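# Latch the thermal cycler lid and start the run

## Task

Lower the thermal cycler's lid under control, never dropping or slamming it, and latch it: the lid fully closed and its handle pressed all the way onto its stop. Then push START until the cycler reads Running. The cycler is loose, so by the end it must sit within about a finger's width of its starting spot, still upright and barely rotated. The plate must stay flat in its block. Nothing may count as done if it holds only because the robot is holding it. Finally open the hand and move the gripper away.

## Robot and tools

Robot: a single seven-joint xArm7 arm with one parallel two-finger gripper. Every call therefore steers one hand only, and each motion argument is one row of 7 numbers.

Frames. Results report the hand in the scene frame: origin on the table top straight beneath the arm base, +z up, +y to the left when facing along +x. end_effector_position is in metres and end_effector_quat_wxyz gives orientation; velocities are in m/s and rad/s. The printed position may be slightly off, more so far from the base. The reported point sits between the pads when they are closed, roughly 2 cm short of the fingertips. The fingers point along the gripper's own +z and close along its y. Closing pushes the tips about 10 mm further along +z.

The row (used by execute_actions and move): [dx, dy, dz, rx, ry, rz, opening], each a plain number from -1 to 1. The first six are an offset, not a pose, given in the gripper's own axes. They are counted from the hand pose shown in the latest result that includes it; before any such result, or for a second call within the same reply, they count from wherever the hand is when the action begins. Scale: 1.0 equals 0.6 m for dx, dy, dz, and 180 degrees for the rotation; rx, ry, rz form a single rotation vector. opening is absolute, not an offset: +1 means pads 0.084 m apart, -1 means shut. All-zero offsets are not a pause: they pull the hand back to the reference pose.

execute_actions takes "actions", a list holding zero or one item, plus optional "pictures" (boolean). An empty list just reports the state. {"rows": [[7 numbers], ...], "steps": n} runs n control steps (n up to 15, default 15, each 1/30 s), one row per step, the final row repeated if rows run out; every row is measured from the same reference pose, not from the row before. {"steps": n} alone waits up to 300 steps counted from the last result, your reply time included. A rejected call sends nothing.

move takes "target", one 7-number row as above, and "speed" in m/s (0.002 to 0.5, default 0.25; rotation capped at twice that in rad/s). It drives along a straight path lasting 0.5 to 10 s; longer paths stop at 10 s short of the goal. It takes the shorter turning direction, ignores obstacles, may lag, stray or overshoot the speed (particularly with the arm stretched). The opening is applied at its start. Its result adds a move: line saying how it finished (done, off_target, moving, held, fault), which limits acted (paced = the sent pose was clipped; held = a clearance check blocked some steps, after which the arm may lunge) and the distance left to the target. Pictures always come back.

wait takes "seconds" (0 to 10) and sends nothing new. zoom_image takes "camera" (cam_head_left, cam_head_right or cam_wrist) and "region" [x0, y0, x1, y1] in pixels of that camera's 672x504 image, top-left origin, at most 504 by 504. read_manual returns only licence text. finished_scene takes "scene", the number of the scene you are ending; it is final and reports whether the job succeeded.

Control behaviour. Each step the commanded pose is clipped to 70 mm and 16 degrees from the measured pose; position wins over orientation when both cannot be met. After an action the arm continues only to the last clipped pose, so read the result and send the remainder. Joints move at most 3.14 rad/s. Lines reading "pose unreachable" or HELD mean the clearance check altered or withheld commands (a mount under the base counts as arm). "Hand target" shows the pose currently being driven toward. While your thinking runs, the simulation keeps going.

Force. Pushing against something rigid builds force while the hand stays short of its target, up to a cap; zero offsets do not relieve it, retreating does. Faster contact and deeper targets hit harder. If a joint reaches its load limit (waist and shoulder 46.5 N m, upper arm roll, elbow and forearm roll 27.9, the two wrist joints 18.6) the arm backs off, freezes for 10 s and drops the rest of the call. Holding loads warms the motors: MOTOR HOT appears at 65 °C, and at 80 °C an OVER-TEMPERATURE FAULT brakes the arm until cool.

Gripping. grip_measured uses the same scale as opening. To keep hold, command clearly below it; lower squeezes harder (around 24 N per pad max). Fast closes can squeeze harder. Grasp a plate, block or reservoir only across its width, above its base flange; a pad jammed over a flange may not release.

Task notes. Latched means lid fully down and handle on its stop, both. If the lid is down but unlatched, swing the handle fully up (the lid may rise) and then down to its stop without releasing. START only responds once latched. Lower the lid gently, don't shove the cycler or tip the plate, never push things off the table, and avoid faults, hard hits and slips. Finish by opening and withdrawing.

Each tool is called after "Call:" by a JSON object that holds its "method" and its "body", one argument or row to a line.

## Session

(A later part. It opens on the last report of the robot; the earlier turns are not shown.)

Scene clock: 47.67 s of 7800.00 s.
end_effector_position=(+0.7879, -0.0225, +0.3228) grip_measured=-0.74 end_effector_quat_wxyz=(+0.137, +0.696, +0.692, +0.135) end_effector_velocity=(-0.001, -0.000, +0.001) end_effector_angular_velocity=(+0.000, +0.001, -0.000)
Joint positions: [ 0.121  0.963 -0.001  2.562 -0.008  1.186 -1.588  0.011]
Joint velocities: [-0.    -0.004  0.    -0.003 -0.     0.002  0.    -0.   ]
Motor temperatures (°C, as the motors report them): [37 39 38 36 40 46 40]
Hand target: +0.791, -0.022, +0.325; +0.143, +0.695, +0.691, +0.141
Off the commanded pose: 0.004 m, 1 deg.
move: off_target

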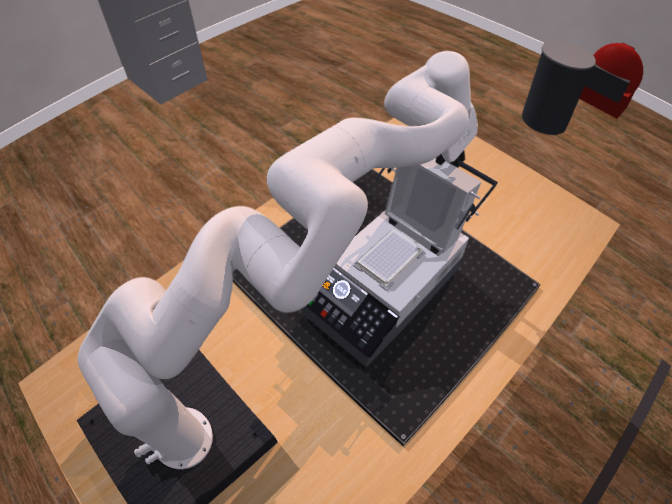

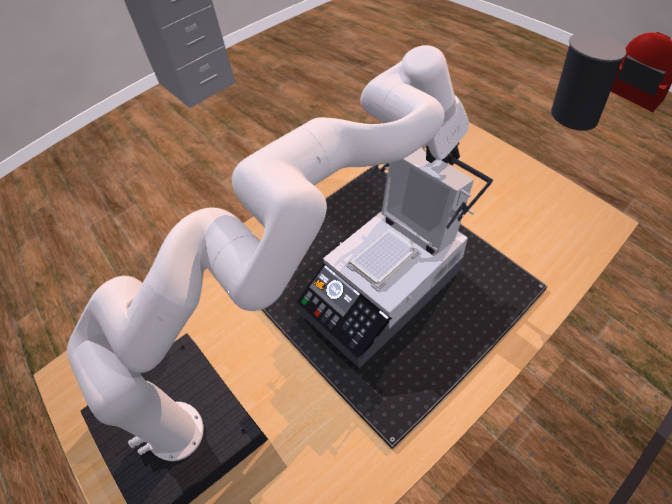

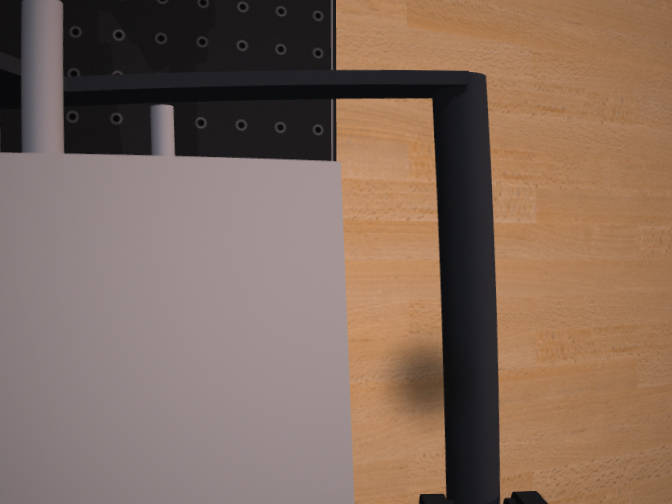

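Call:
{"method": "move", "body": {
  "target": [0,0,0,0,0,0,-0.5]
}}

Call:
{"method": "move", "body": {
  "target": [0,0,0.024,0,0,0,-0.5],
  "speed": 0.03
}}

Call:
{"method": "move", "body": {
  "target": [0,0,-0.002,0,0,0,-1]
}}

Scene clock: 49.93 s of 7800.00 s.
end_effector_position=(+0.7882, -0.0222, +0.3238) grip_measured=-0.51 end_effector_quat_wxyz=(+0.138, +0.696, +0.692, +0.136) end_effector_velocity=(-0.000, +0.000, -0.002) end_effector_angular_velocity=(+0.001, +0.003, +0.000)
Joint positions: [ 0.121  0.963 -0.001  2.563 -0.008  1.185 -1.588  0.022]
Joint velocities: [ 0.     0.     0.    -0.003  0.    -0.    -0.    -0.   ]
Motor temperatures (°C, as the motors report them): [37 39 38 37 40 47 40]
Hand target: +0.788, -0.022, +0.323; +0.137, +0.696, +0.692, +0.135
Off the commanded pose: 0.001 m, 0 deg.
move: done

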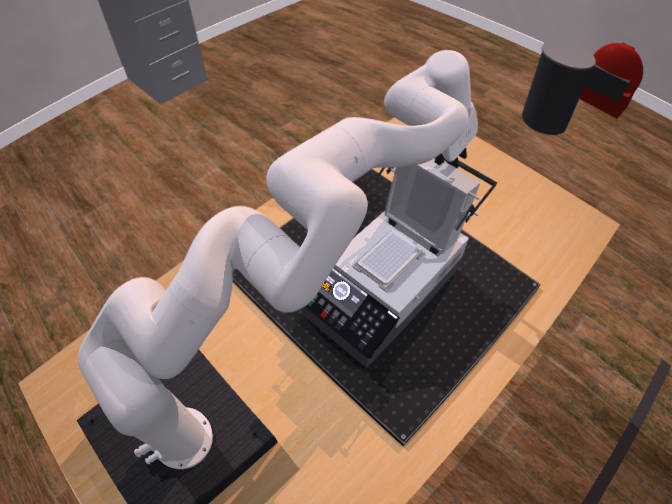

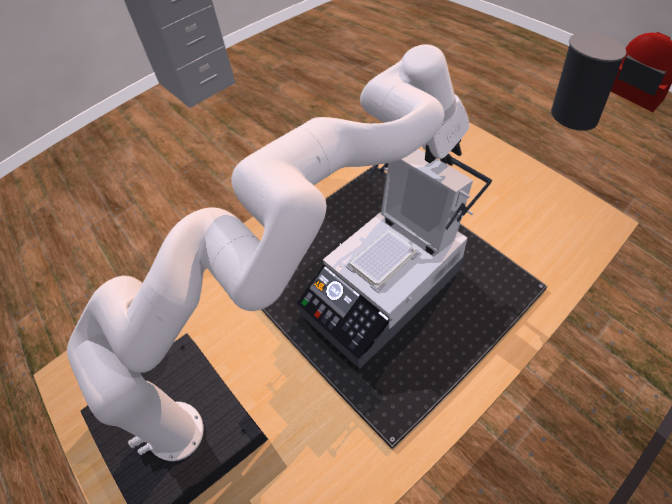

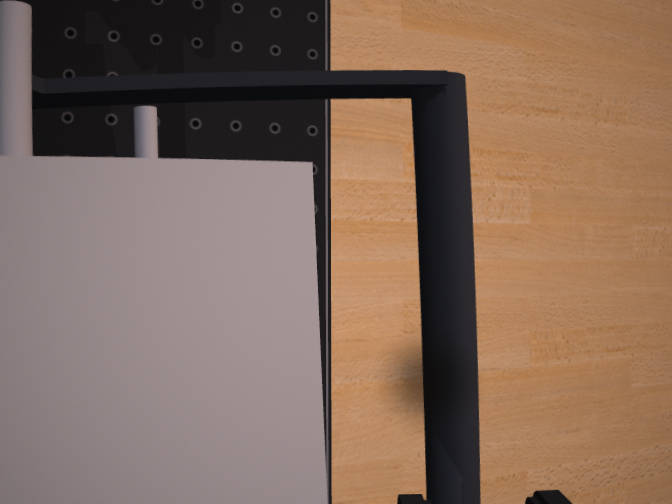

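Scene clock: 50.63 s of 7800.00 s.
end_effector_position=(+0.7920, -0.0223, +0.3103) grip_measured=-0.50 end_effector_quat_wxyz=(+0.136, +0.696, +0.692, +0.134) end_effector_velocity=(+0.001, +0.000, +0.000) end_effector_angular_velocity=(-0.000, +0.001, +0.001)
Joint positions: [ 0.121  1.007 -0.001  2.606 -0.008  1.19  -1.588  0.022]
Joint velocities: [ 0.     0.028  0.     0.053 -0.     0.026 -0.001 -0.   ]
Motor temperatures (°C, as the motors report them): [37 39 38 37 40 47 40]
Hand target: +0.794, -0.022, +0.310; +0.138, +0.696, +0.692, +0.136
Off the commanded pose: 0.002 m, 0 deg.
move: done

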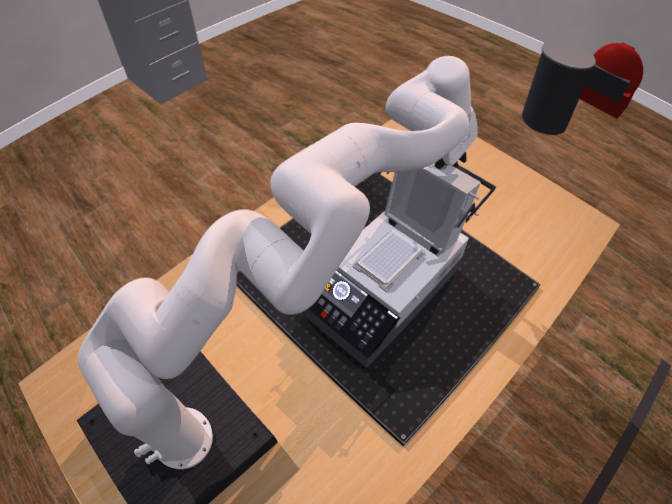

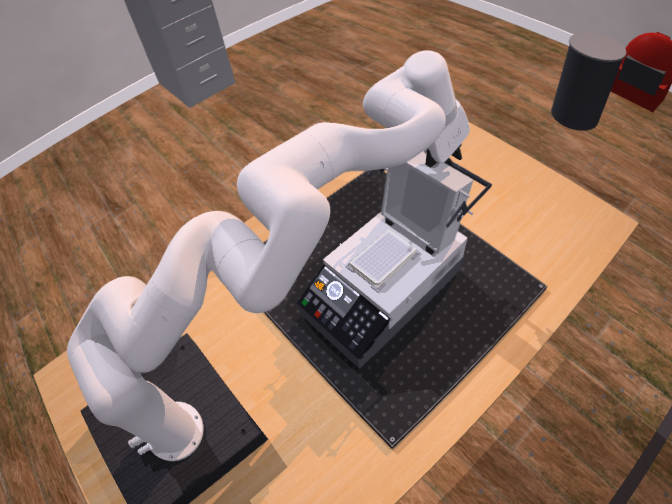

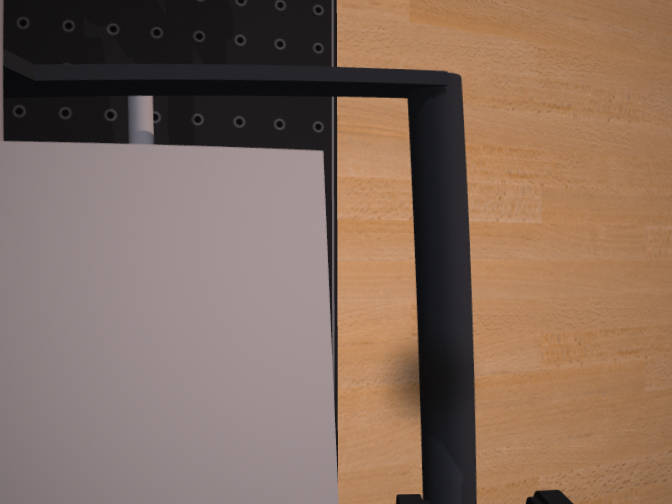

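Scene clock: 51.33 s of 7800.00 s.
end_effector_position=(+0.7891, -0.0222, +0.3095) grip_measured=-0.75 end_effector_quat_wxyz=(+0.132, +0.697, +0.693, +0.130) end_effector_velocity=(+0.000, -0.000, +0.000) end_effector_angular_velocity=(-0.000, -0.003, -0.001)
Joint positions: [ 0.121  1.003 -0.001  2.604 -0.008  1.203 -1.588  0.011]
Joint velocities: [-0.    -0.002 -0.001 -0.004  0.    -0.005  0.    -0.   ]
Motor temperatures (°C, as the motors report them): [37 39 38 37 40 47 40]
Hand target: +0.792, -0.022, +0.311; +0.136, +0.696, +0.692, +0.134
Off the commanded pose: 0.003 m, 1 deg.
move: done

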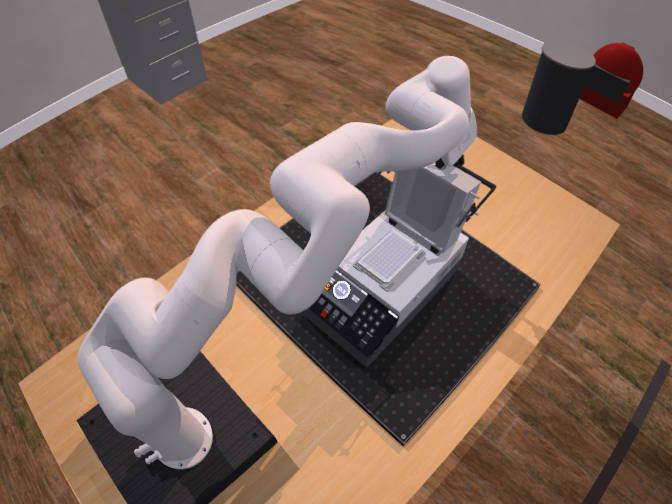

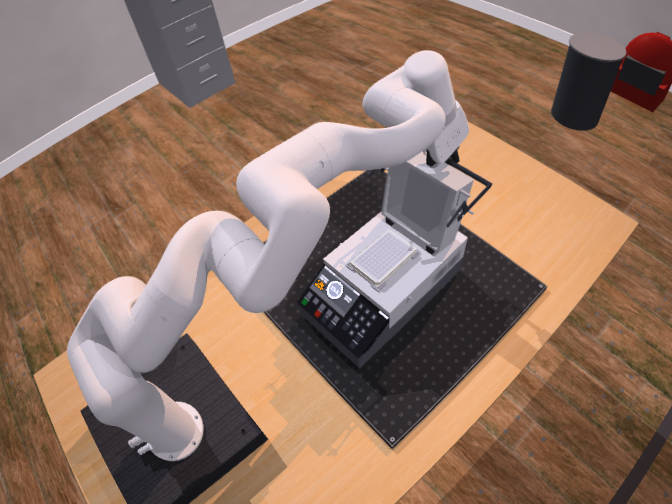

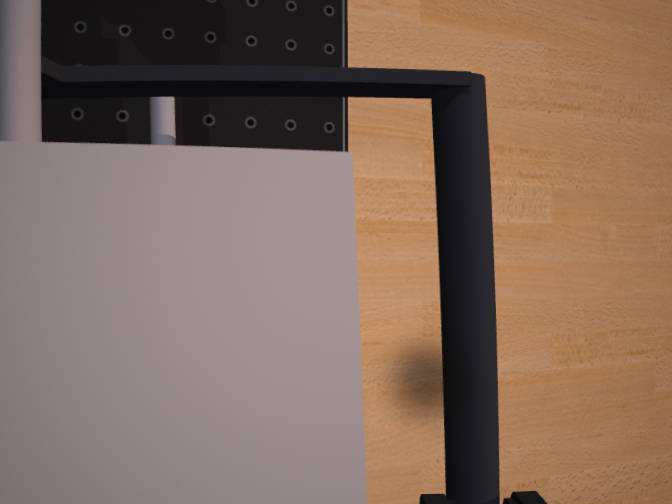

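Call:
{"method": "move", "body": {
  "target": [0,-0.039,-0.069,0.015,0,0,-1],
  "speed": 0.04
}}

Scene clock: 55.70 s of 7800.00 s.
end_effector_position=(+0.7524, -0.0223, +0.3389) grip_measured=-0.77 end_effector_quat_wxyz=(+0.115, +0.700, +0.696, +0.113) end_effector_velocity=(-0.001, +0.001, +0.000) end_effector_angular_velocity=(+0.000, -0.000, +0.001)
Joint positions: [ 0.122  0.777 -0.003  2.311 -0.009  1.185 -1.587  0.01 ]
Joint velocities: [ 0.001 -0.008 -0.    -0.013  0.    -0.005 -0.    -0.   ]
Motor temperatures (°C, as the motors report them): [37 39 38 37 40 48 40]
Hand target: +0.752, -0.022, +0.340; +0.115, +0.700, +0.696, +0.114
Off the commanded pose: 0.001 m, 0 deg.
move: done

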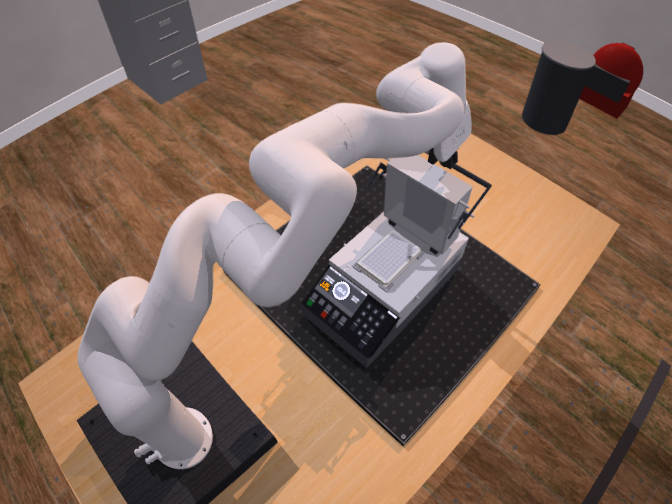

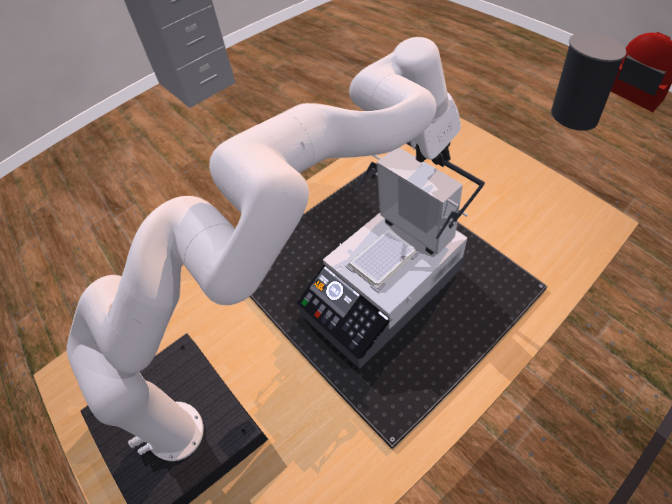

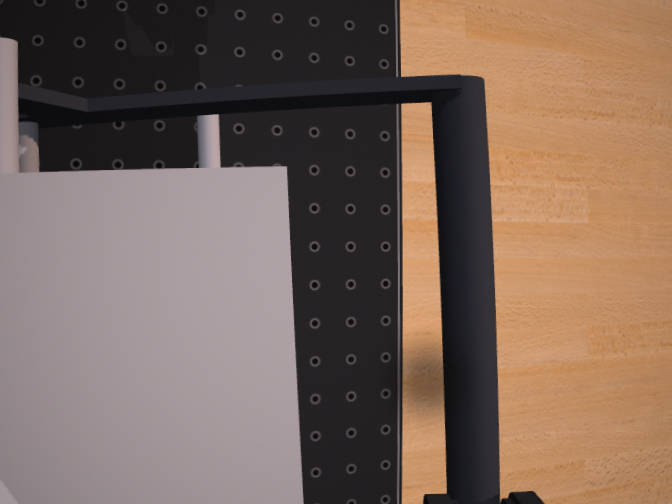

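Call:
{"method": "move", "body": {
  "target": [0,-0.066,-0.043,0,0,0,-1],
  "speed": 0.04
}}

Call:
{"method": "move", "body": {
  "target": [0,-0.077,-0.028,0,0,0,-1],
  "speed": 0.04
}}

Scene clock: 58.57 s of 7800.00 s.
end_effector_position=(+0.7070, -0.0211, +0.3510) grip_measured=-1.00 end_effector_quat_wxyz=(+0.115, +0.700, +0.696, +0.113) end_effector_velocity=(-0.002, -0.005, -0.002) end_effector_angular_velocity=(-0.003, +0.003, -0.006)
Joint positions: [ 0.122  0.522 -0.002  1.928 -0.01   1.056 -1.585  0.   ]
Joint velocities: [-0.003 -0.005 -0.004 -0.01  -0.001 -0.003  0.     0.   ]
Motor temperatures (°C, as the motors report them): [37 39 38 37 40 47 40]
Hand target: +0.707, -0.022, +0.351; +0.115, +0.700, +0.696, +0.113
Off the commanded pose: 0.001 m, 0 deg.
move: done

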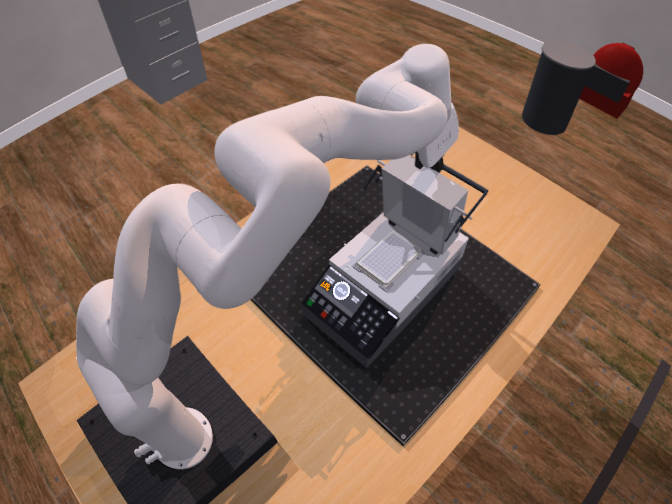

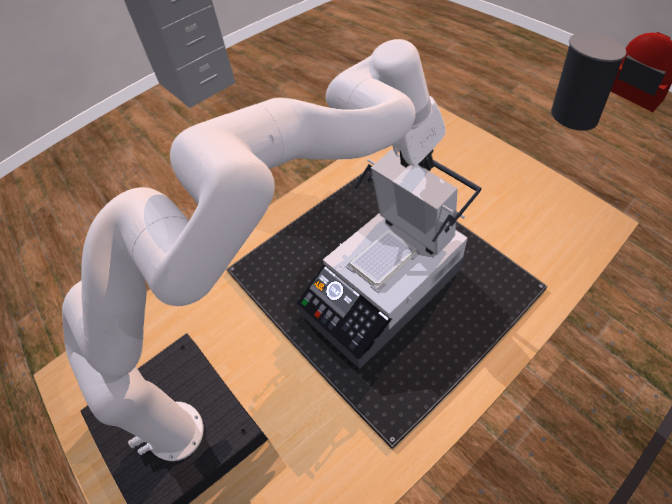

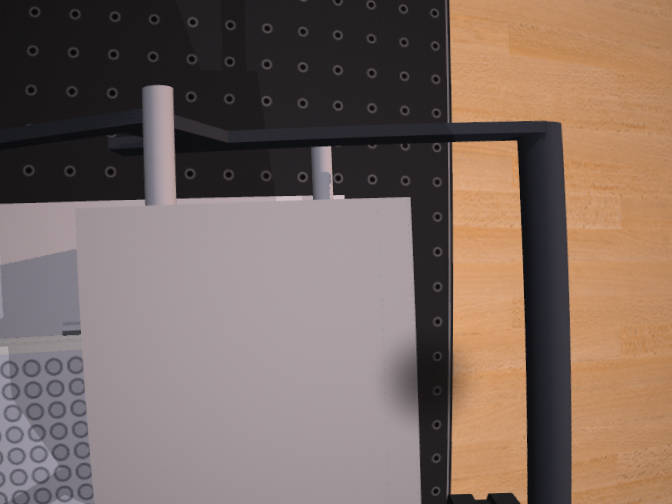

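Scene clock: 60.13 s of 7800.00 s.
end_effector_position=(+0.6580, -0.0205, +0.3524) grip_measured=-1.00 end_effector_quat_wxyz=(+0.115, +0.700, +0.696, +0.113) end_effector_velocity=(-0.001, +0.001, +0.001) end_effector_angular_velocity=(+0.000, -0.002, +0.001)
Joint positions: [ 0.122  0.321 -0.002  1.632 -0.011  0.961 -1.585  0.   ]
Joint velocities: [ 0.    -0.007  0.001 -0.008  0.    -0.003  0.     0.   ]
Motor temperatures (°C, as the motors report them): [37 39 38 37 40 47 40]
Hand target: +0.658, -0.021, +0.352; +0.115, +0.700, +0.696, +0.113
Off the commanded pose: 0.000 m, 0 deg.
move: done

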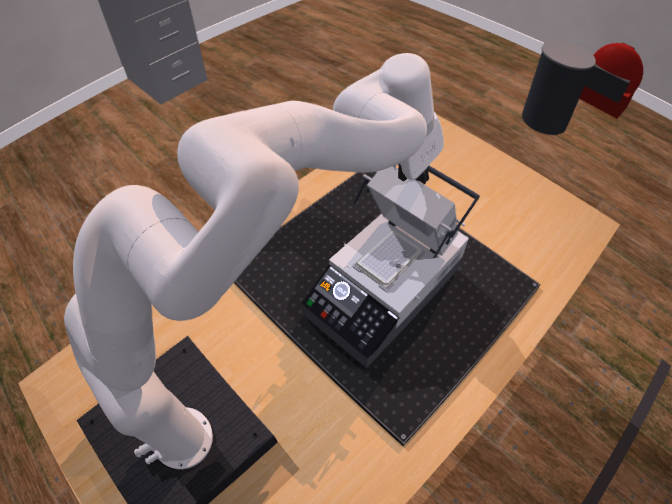

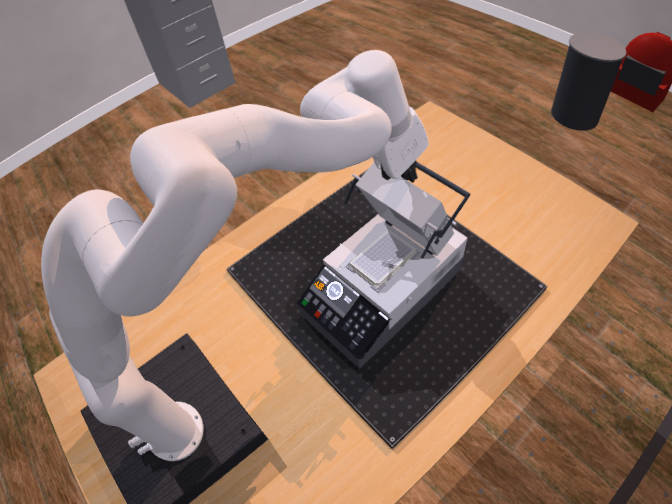

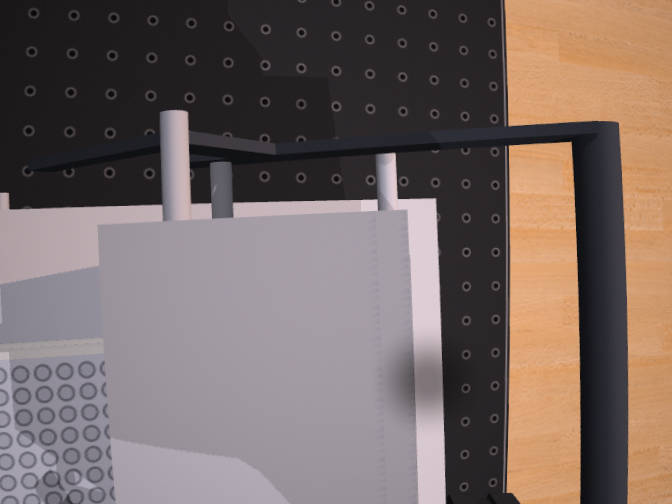

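Call:
{"method": "move", "body": {
  "target": [0,0.02,-0.06,0.03,0,0,-0.3],
  "speed": 0.1
}}

Call:
{"method": "move", "body": {
  "target": [0,0.05,0.01,0.04,0,0,-0.2],
  "speed": 0.1
}}

Scene clock: 62.70 s of 7800.00 s.
end_effector_position=(+0.6579, -0.0202, +0.3897) grip_measured=-0.32 end_effector_quat_wxyz=(+0.082, +0.704, +0.701, +0.080) end_effector_velocity=(+0.001, +0.000, +0.005) end_effector_angular_velocity=(+0.001, +0.001, +0.000)
Joint positions: [ 0.124  0.412 -0.002  1.908 -0.011  1.242 -1.585  0.03 ]
Joint velocities: [ 0.     0.007  0.     0.024  0.001  0.019  0.    -0.   ]
Motor temperatures (°C, as the motors report them): [37 39 38 37 40 47 40]
Hand target: +0.658, -0.020, +0.390; +0.082, +0.704, +0.701, +0.080
Off the commanded pose: 0.001 m, 0 deg.
move: done

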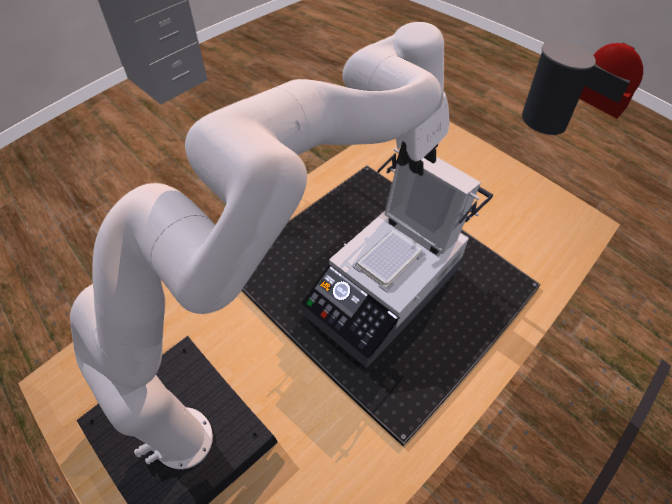

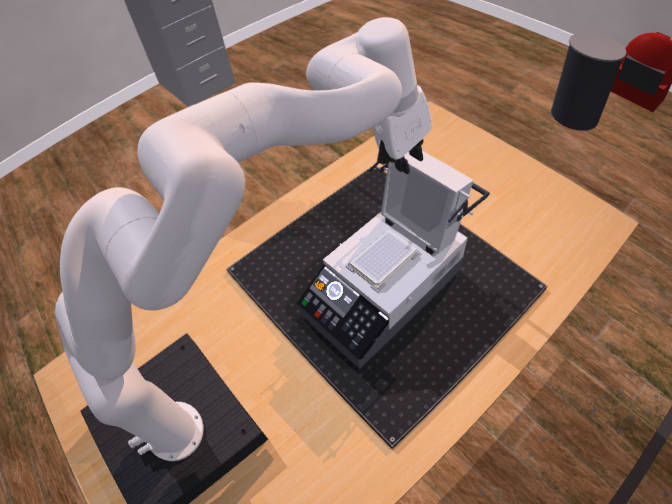

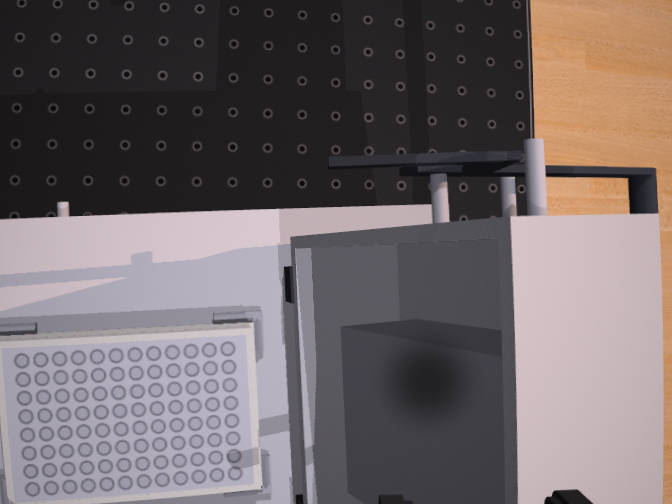

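Scene clock: 63.80 s of 7800.00 s.
end_effector_position=(+0.6874, -0.0206, +0.3900) grip_measured=-0.21 end_effector_quat_wxyz=(+0.043, +0.707, +0.704, +0.043) end_effector_velocity=(+0.002, +0.001, +0.000) end_effector_angular_velocity=(+0.001, +0.019, +0.002)
Joint positions: [ 0.125  0.839 -0.003  2.652 -0.011  1.665 -1.588  0.035]
Joint velocities: [ 0.     0.26   0.     0.478  0.001  0.237 -0.003  0.   ]
Motor temperatures (°C, as the motors report them): [37 39 38 37 40 47 40]
Hand target: +0.688, -0.021, +0.390; +0.043, +0.707, +0.704, +0.042
Off the commanded pose: 0.001 m, 1 deg.
move: done

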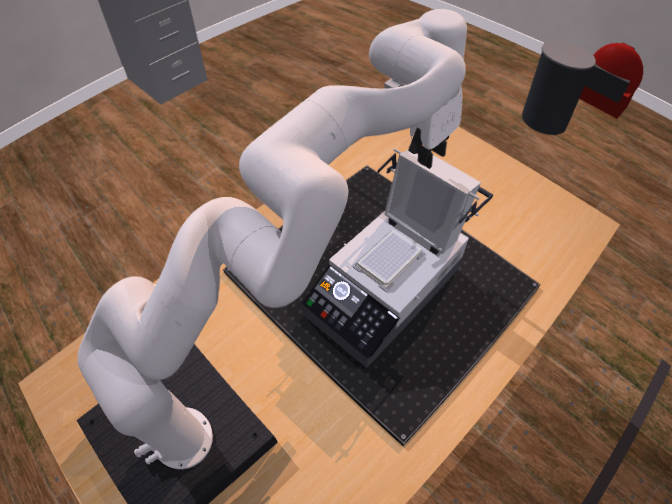

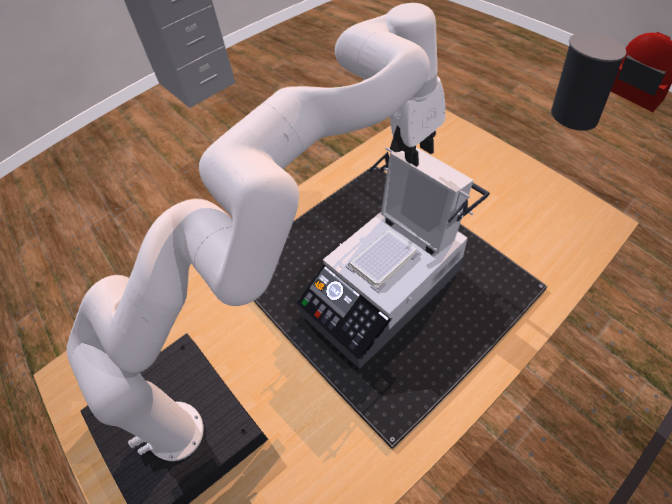

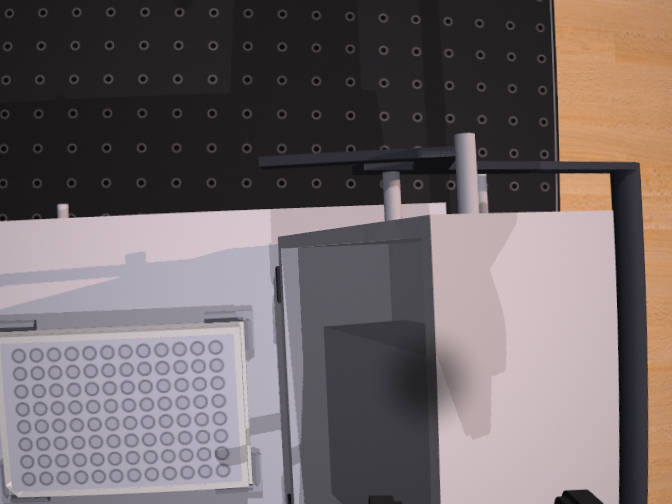

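Call:
{"method": "move", "body": {
  "target": [0,0.152,0.115,-0.085,0,0,-0.5],
  "speed": 0.1
}}

Call:
{"method": "move", "body": {
  "target": [0,0,0.036,0,0,0,-0.5],
  "speed": 0.03
}}

Scene clock: 69.17 s of 7800.00 s.
end_effector_position=(+0.7860, -0.0219, +0.3329) grip_measured=-0.52 end_effector_quat_wxyz=(+0.138, +0.696, +0.692, +0.136) end_effector_velocity=(+0.000, -0.000, -0.005) end_effector_angular_velocity=(-0.000, +0.008, -0.000)
Joint positions: [ 0.122  0.967 -0.     2.599 -0.009  1.217 -1.588  0.021]
Joint velocities: [-0.     0.022  0.     0.03  -0.     0.016 -0.    -0.   ]
Motor temperatures (°C, as the motors report them): [37 39 38 37 40 47 40]
Hand target: +0.786, -0.022, +0.332; +0.137, +0.696, +0.692, +0.136
Off the commanded pose: 0.001 m, 0 deg.
After step 90, 0.57 s passed at rest.
move: done

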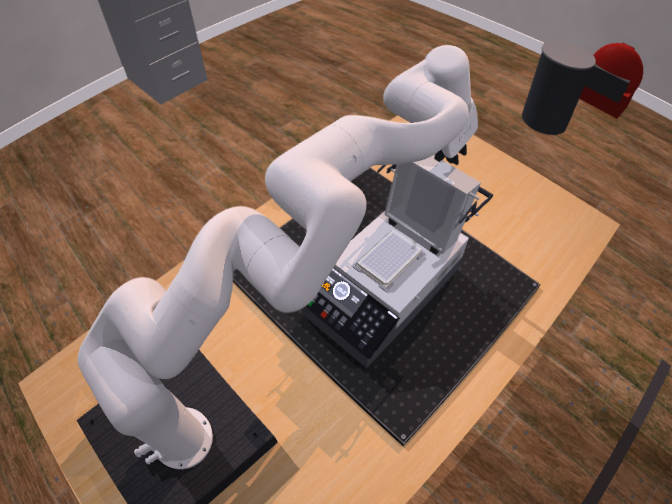

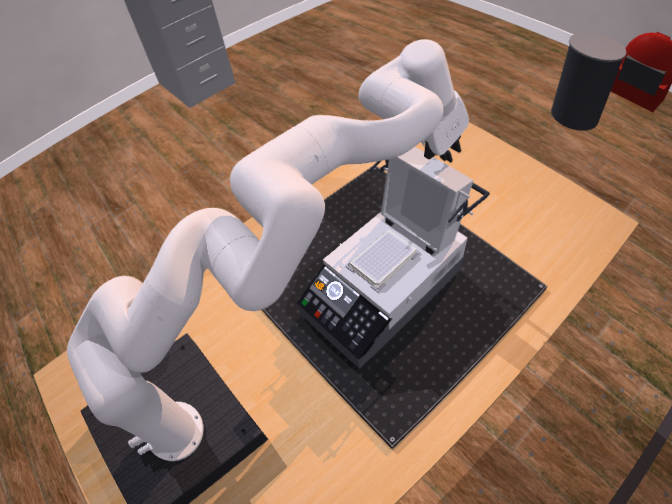

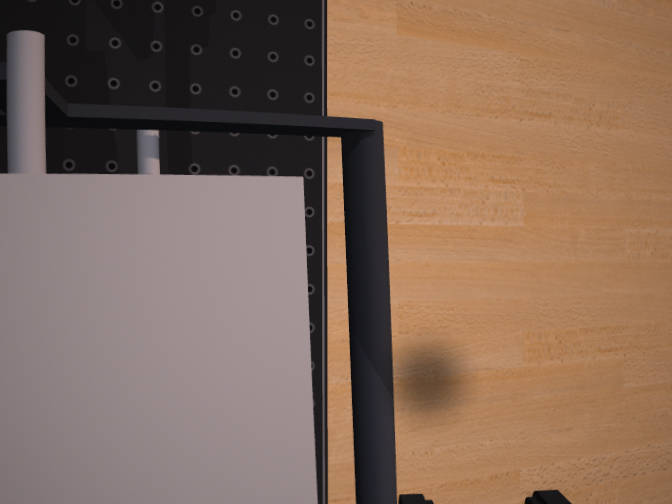

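Scene clock: 70.17 s of 7800.00 s.
end_effector_position=(+0.7939, -0.0221, +0.3132) grip_measured=-0.52 end_effector_quat_wxyz=(+0.138, +0.695, +0.692, +0.136) end_effector_velocity=(+0.001, -0.001, +0.002) end_effector_angular_velocity=(-0.001, -0.003, -0.001)
Joint positions: [ 0.121  1.042 -0.001  2.675 -0.008  1.217 -1.588  0.021]
Joint velocities: [-0.     0.037 -0.001  0.071 -0.     0.031 -0.    -0.   ]
Motor temperatures (°C, as the motors report them): [37 40 38 37 40 47 40]
Hand target: +0.794, -0.022, +0.313; +0.138, +0.695, +0.692, +0.136
Off the commanded pose: 0.000 m, 0 deg.
move: done

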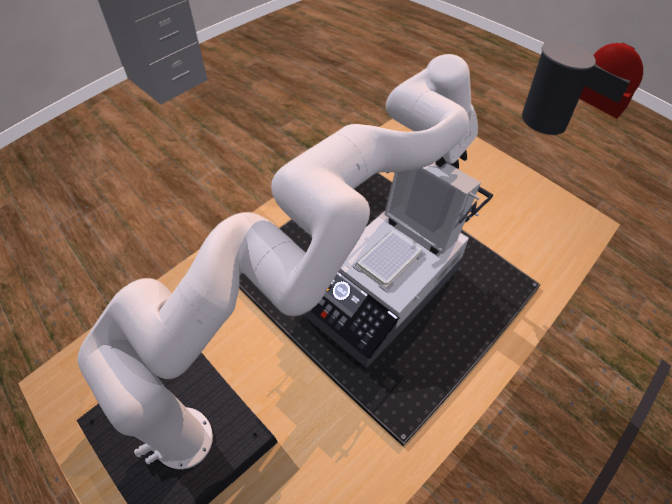

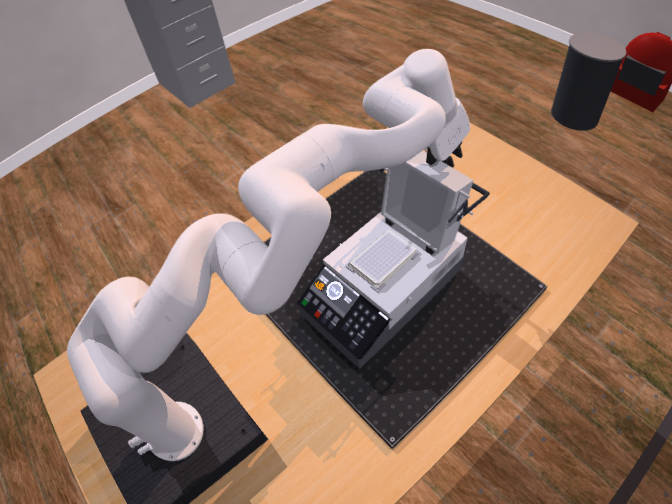

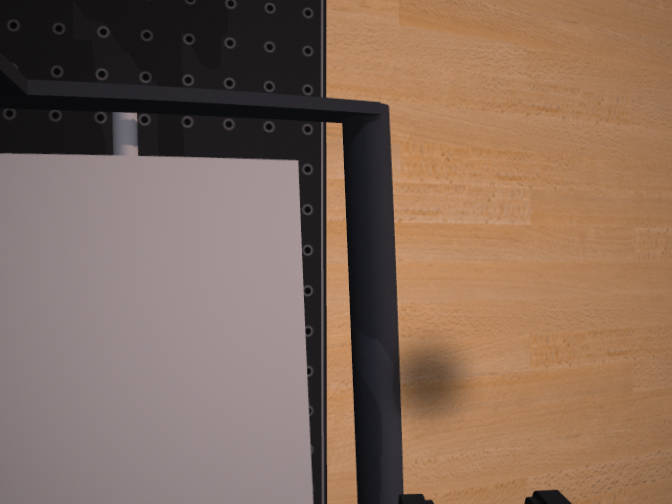

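Call:
{"method": "move", "body": {
  "target": [0,-0.022,-0.006,0,0,0,-0.33],
  "speed": 0.03
}}

Call:
{"method": "move", "body": {
  "target": [0,0,0.03,0,0,0,-0.33],
  "speed": 0.02
}}

Call:
{"method": "zoom_image", "body": {
  "camera": "cam_head_right",
  "region": [390, 110, 500, 220]
}}

Scene clock: 77.60 s of 7800.00 s.
end_effector_position=(+0.7816, -0.0220, +0.3155) grip_measured=-0.35 end_effector_quat_wxyz=(+0.140, +0.695, +0.691, +0.138) end_effector_velocity=(-0.001, +0.000, -0.003) end_effector_angular_velocity=(-0.000, -0.012, -0.000)
Joint positions: [ 0.121  0.852 -0.     2.339 -0.01   1.066 -1.587  0.029]
Joint velocities: [ 0.    -0.035 -0.    -0.075 -0.    -0.052  0.001 -0.   ]
Motor temperatures (°C, as the motors report them): [37 40 38 37 40 47 40]
Hand target: +0.780, -0.022, +0.312; +0.138, +0.696, +0.692, +0.136
Off the commanded pose: 0.004 m, 0 deg.
After step 90, 3.57 s passed at rest.
move: off_target

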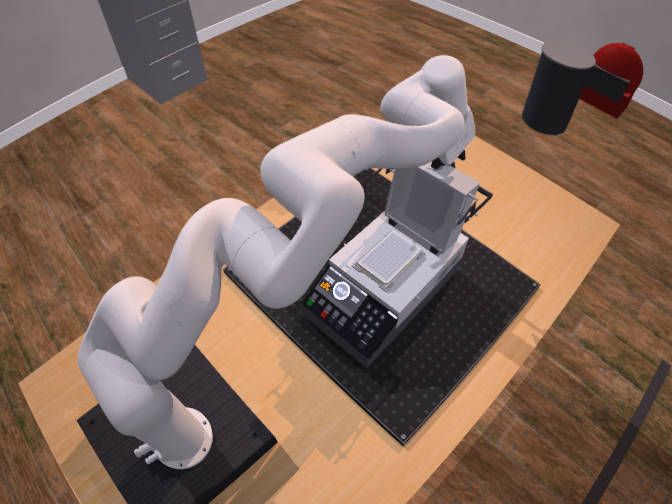

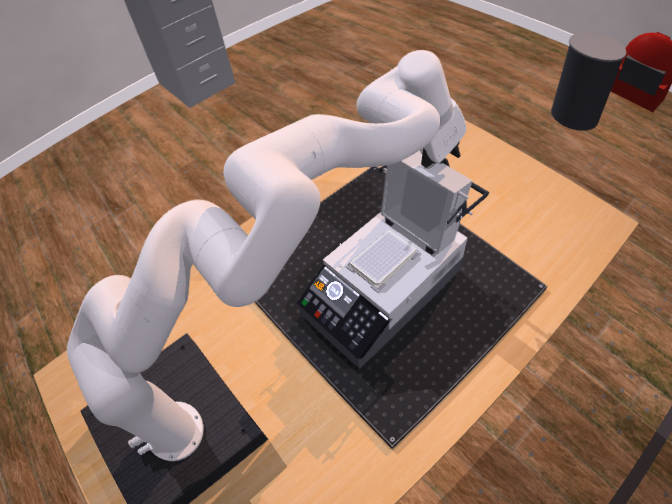

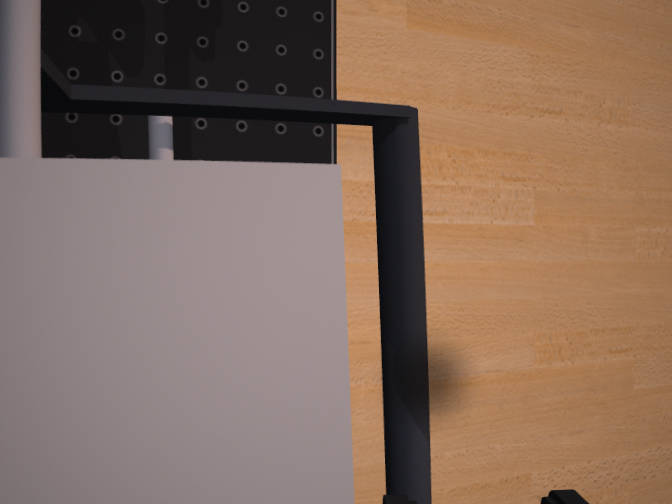

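Scene clock: 78.73 s of 7800.00 s.
end_effector_position=(+0.7907, -0.0221, +0.3098) grip_measured=-0.35 end_effector_quat_wxyz=(+0.147, +0.694, +0.690, +0.145) end_effector_velocity=(+0.000, -0.000, -0.000) end_effector_angular_velocity=(+0.001, +0.002, -0.001)
Joint positions: [ 0.121  0.89  -0.     2.381 -0.009  1.049 -1.587  0.029]
Joint velocities: [-0.001  0.006  0.001  0.012  0.     0.008  0.001  0.   ]
Motor temperatures (°C, as the motors report them): [37 40 38 37 40 47 40]
Hand target: +0.788, -0.022, +0.299; +0.140, +0.695, +0.691, +0.138
Off the commanded pose: 0.011 m, 1 deg.
move: off_target

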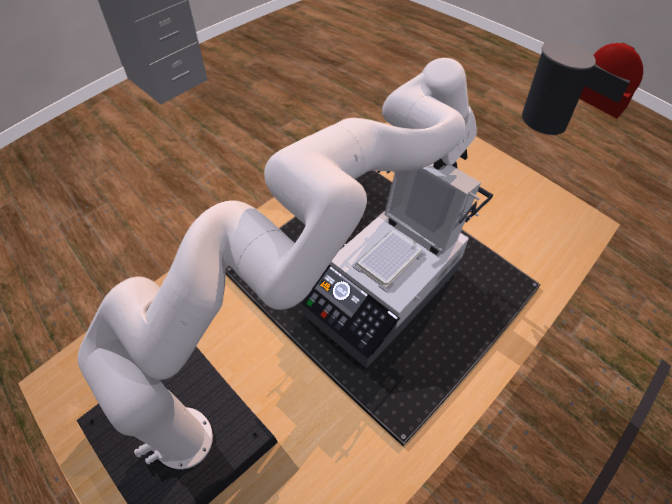

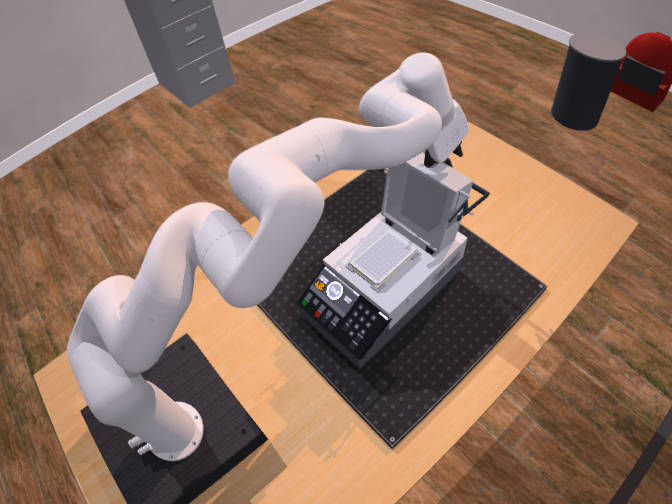

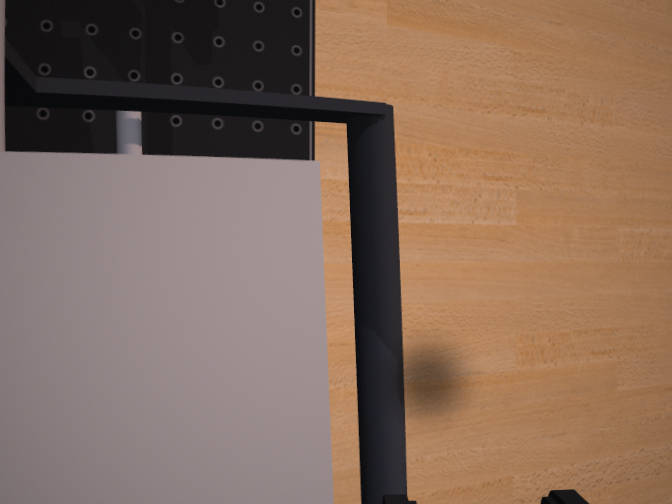

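Region (390, 110, 500, 220) of cam_head_right's 672x504 image, scaled by 4.582, with more detail than that image has.

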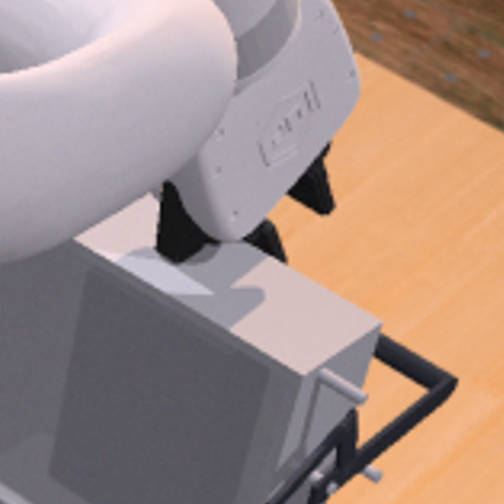

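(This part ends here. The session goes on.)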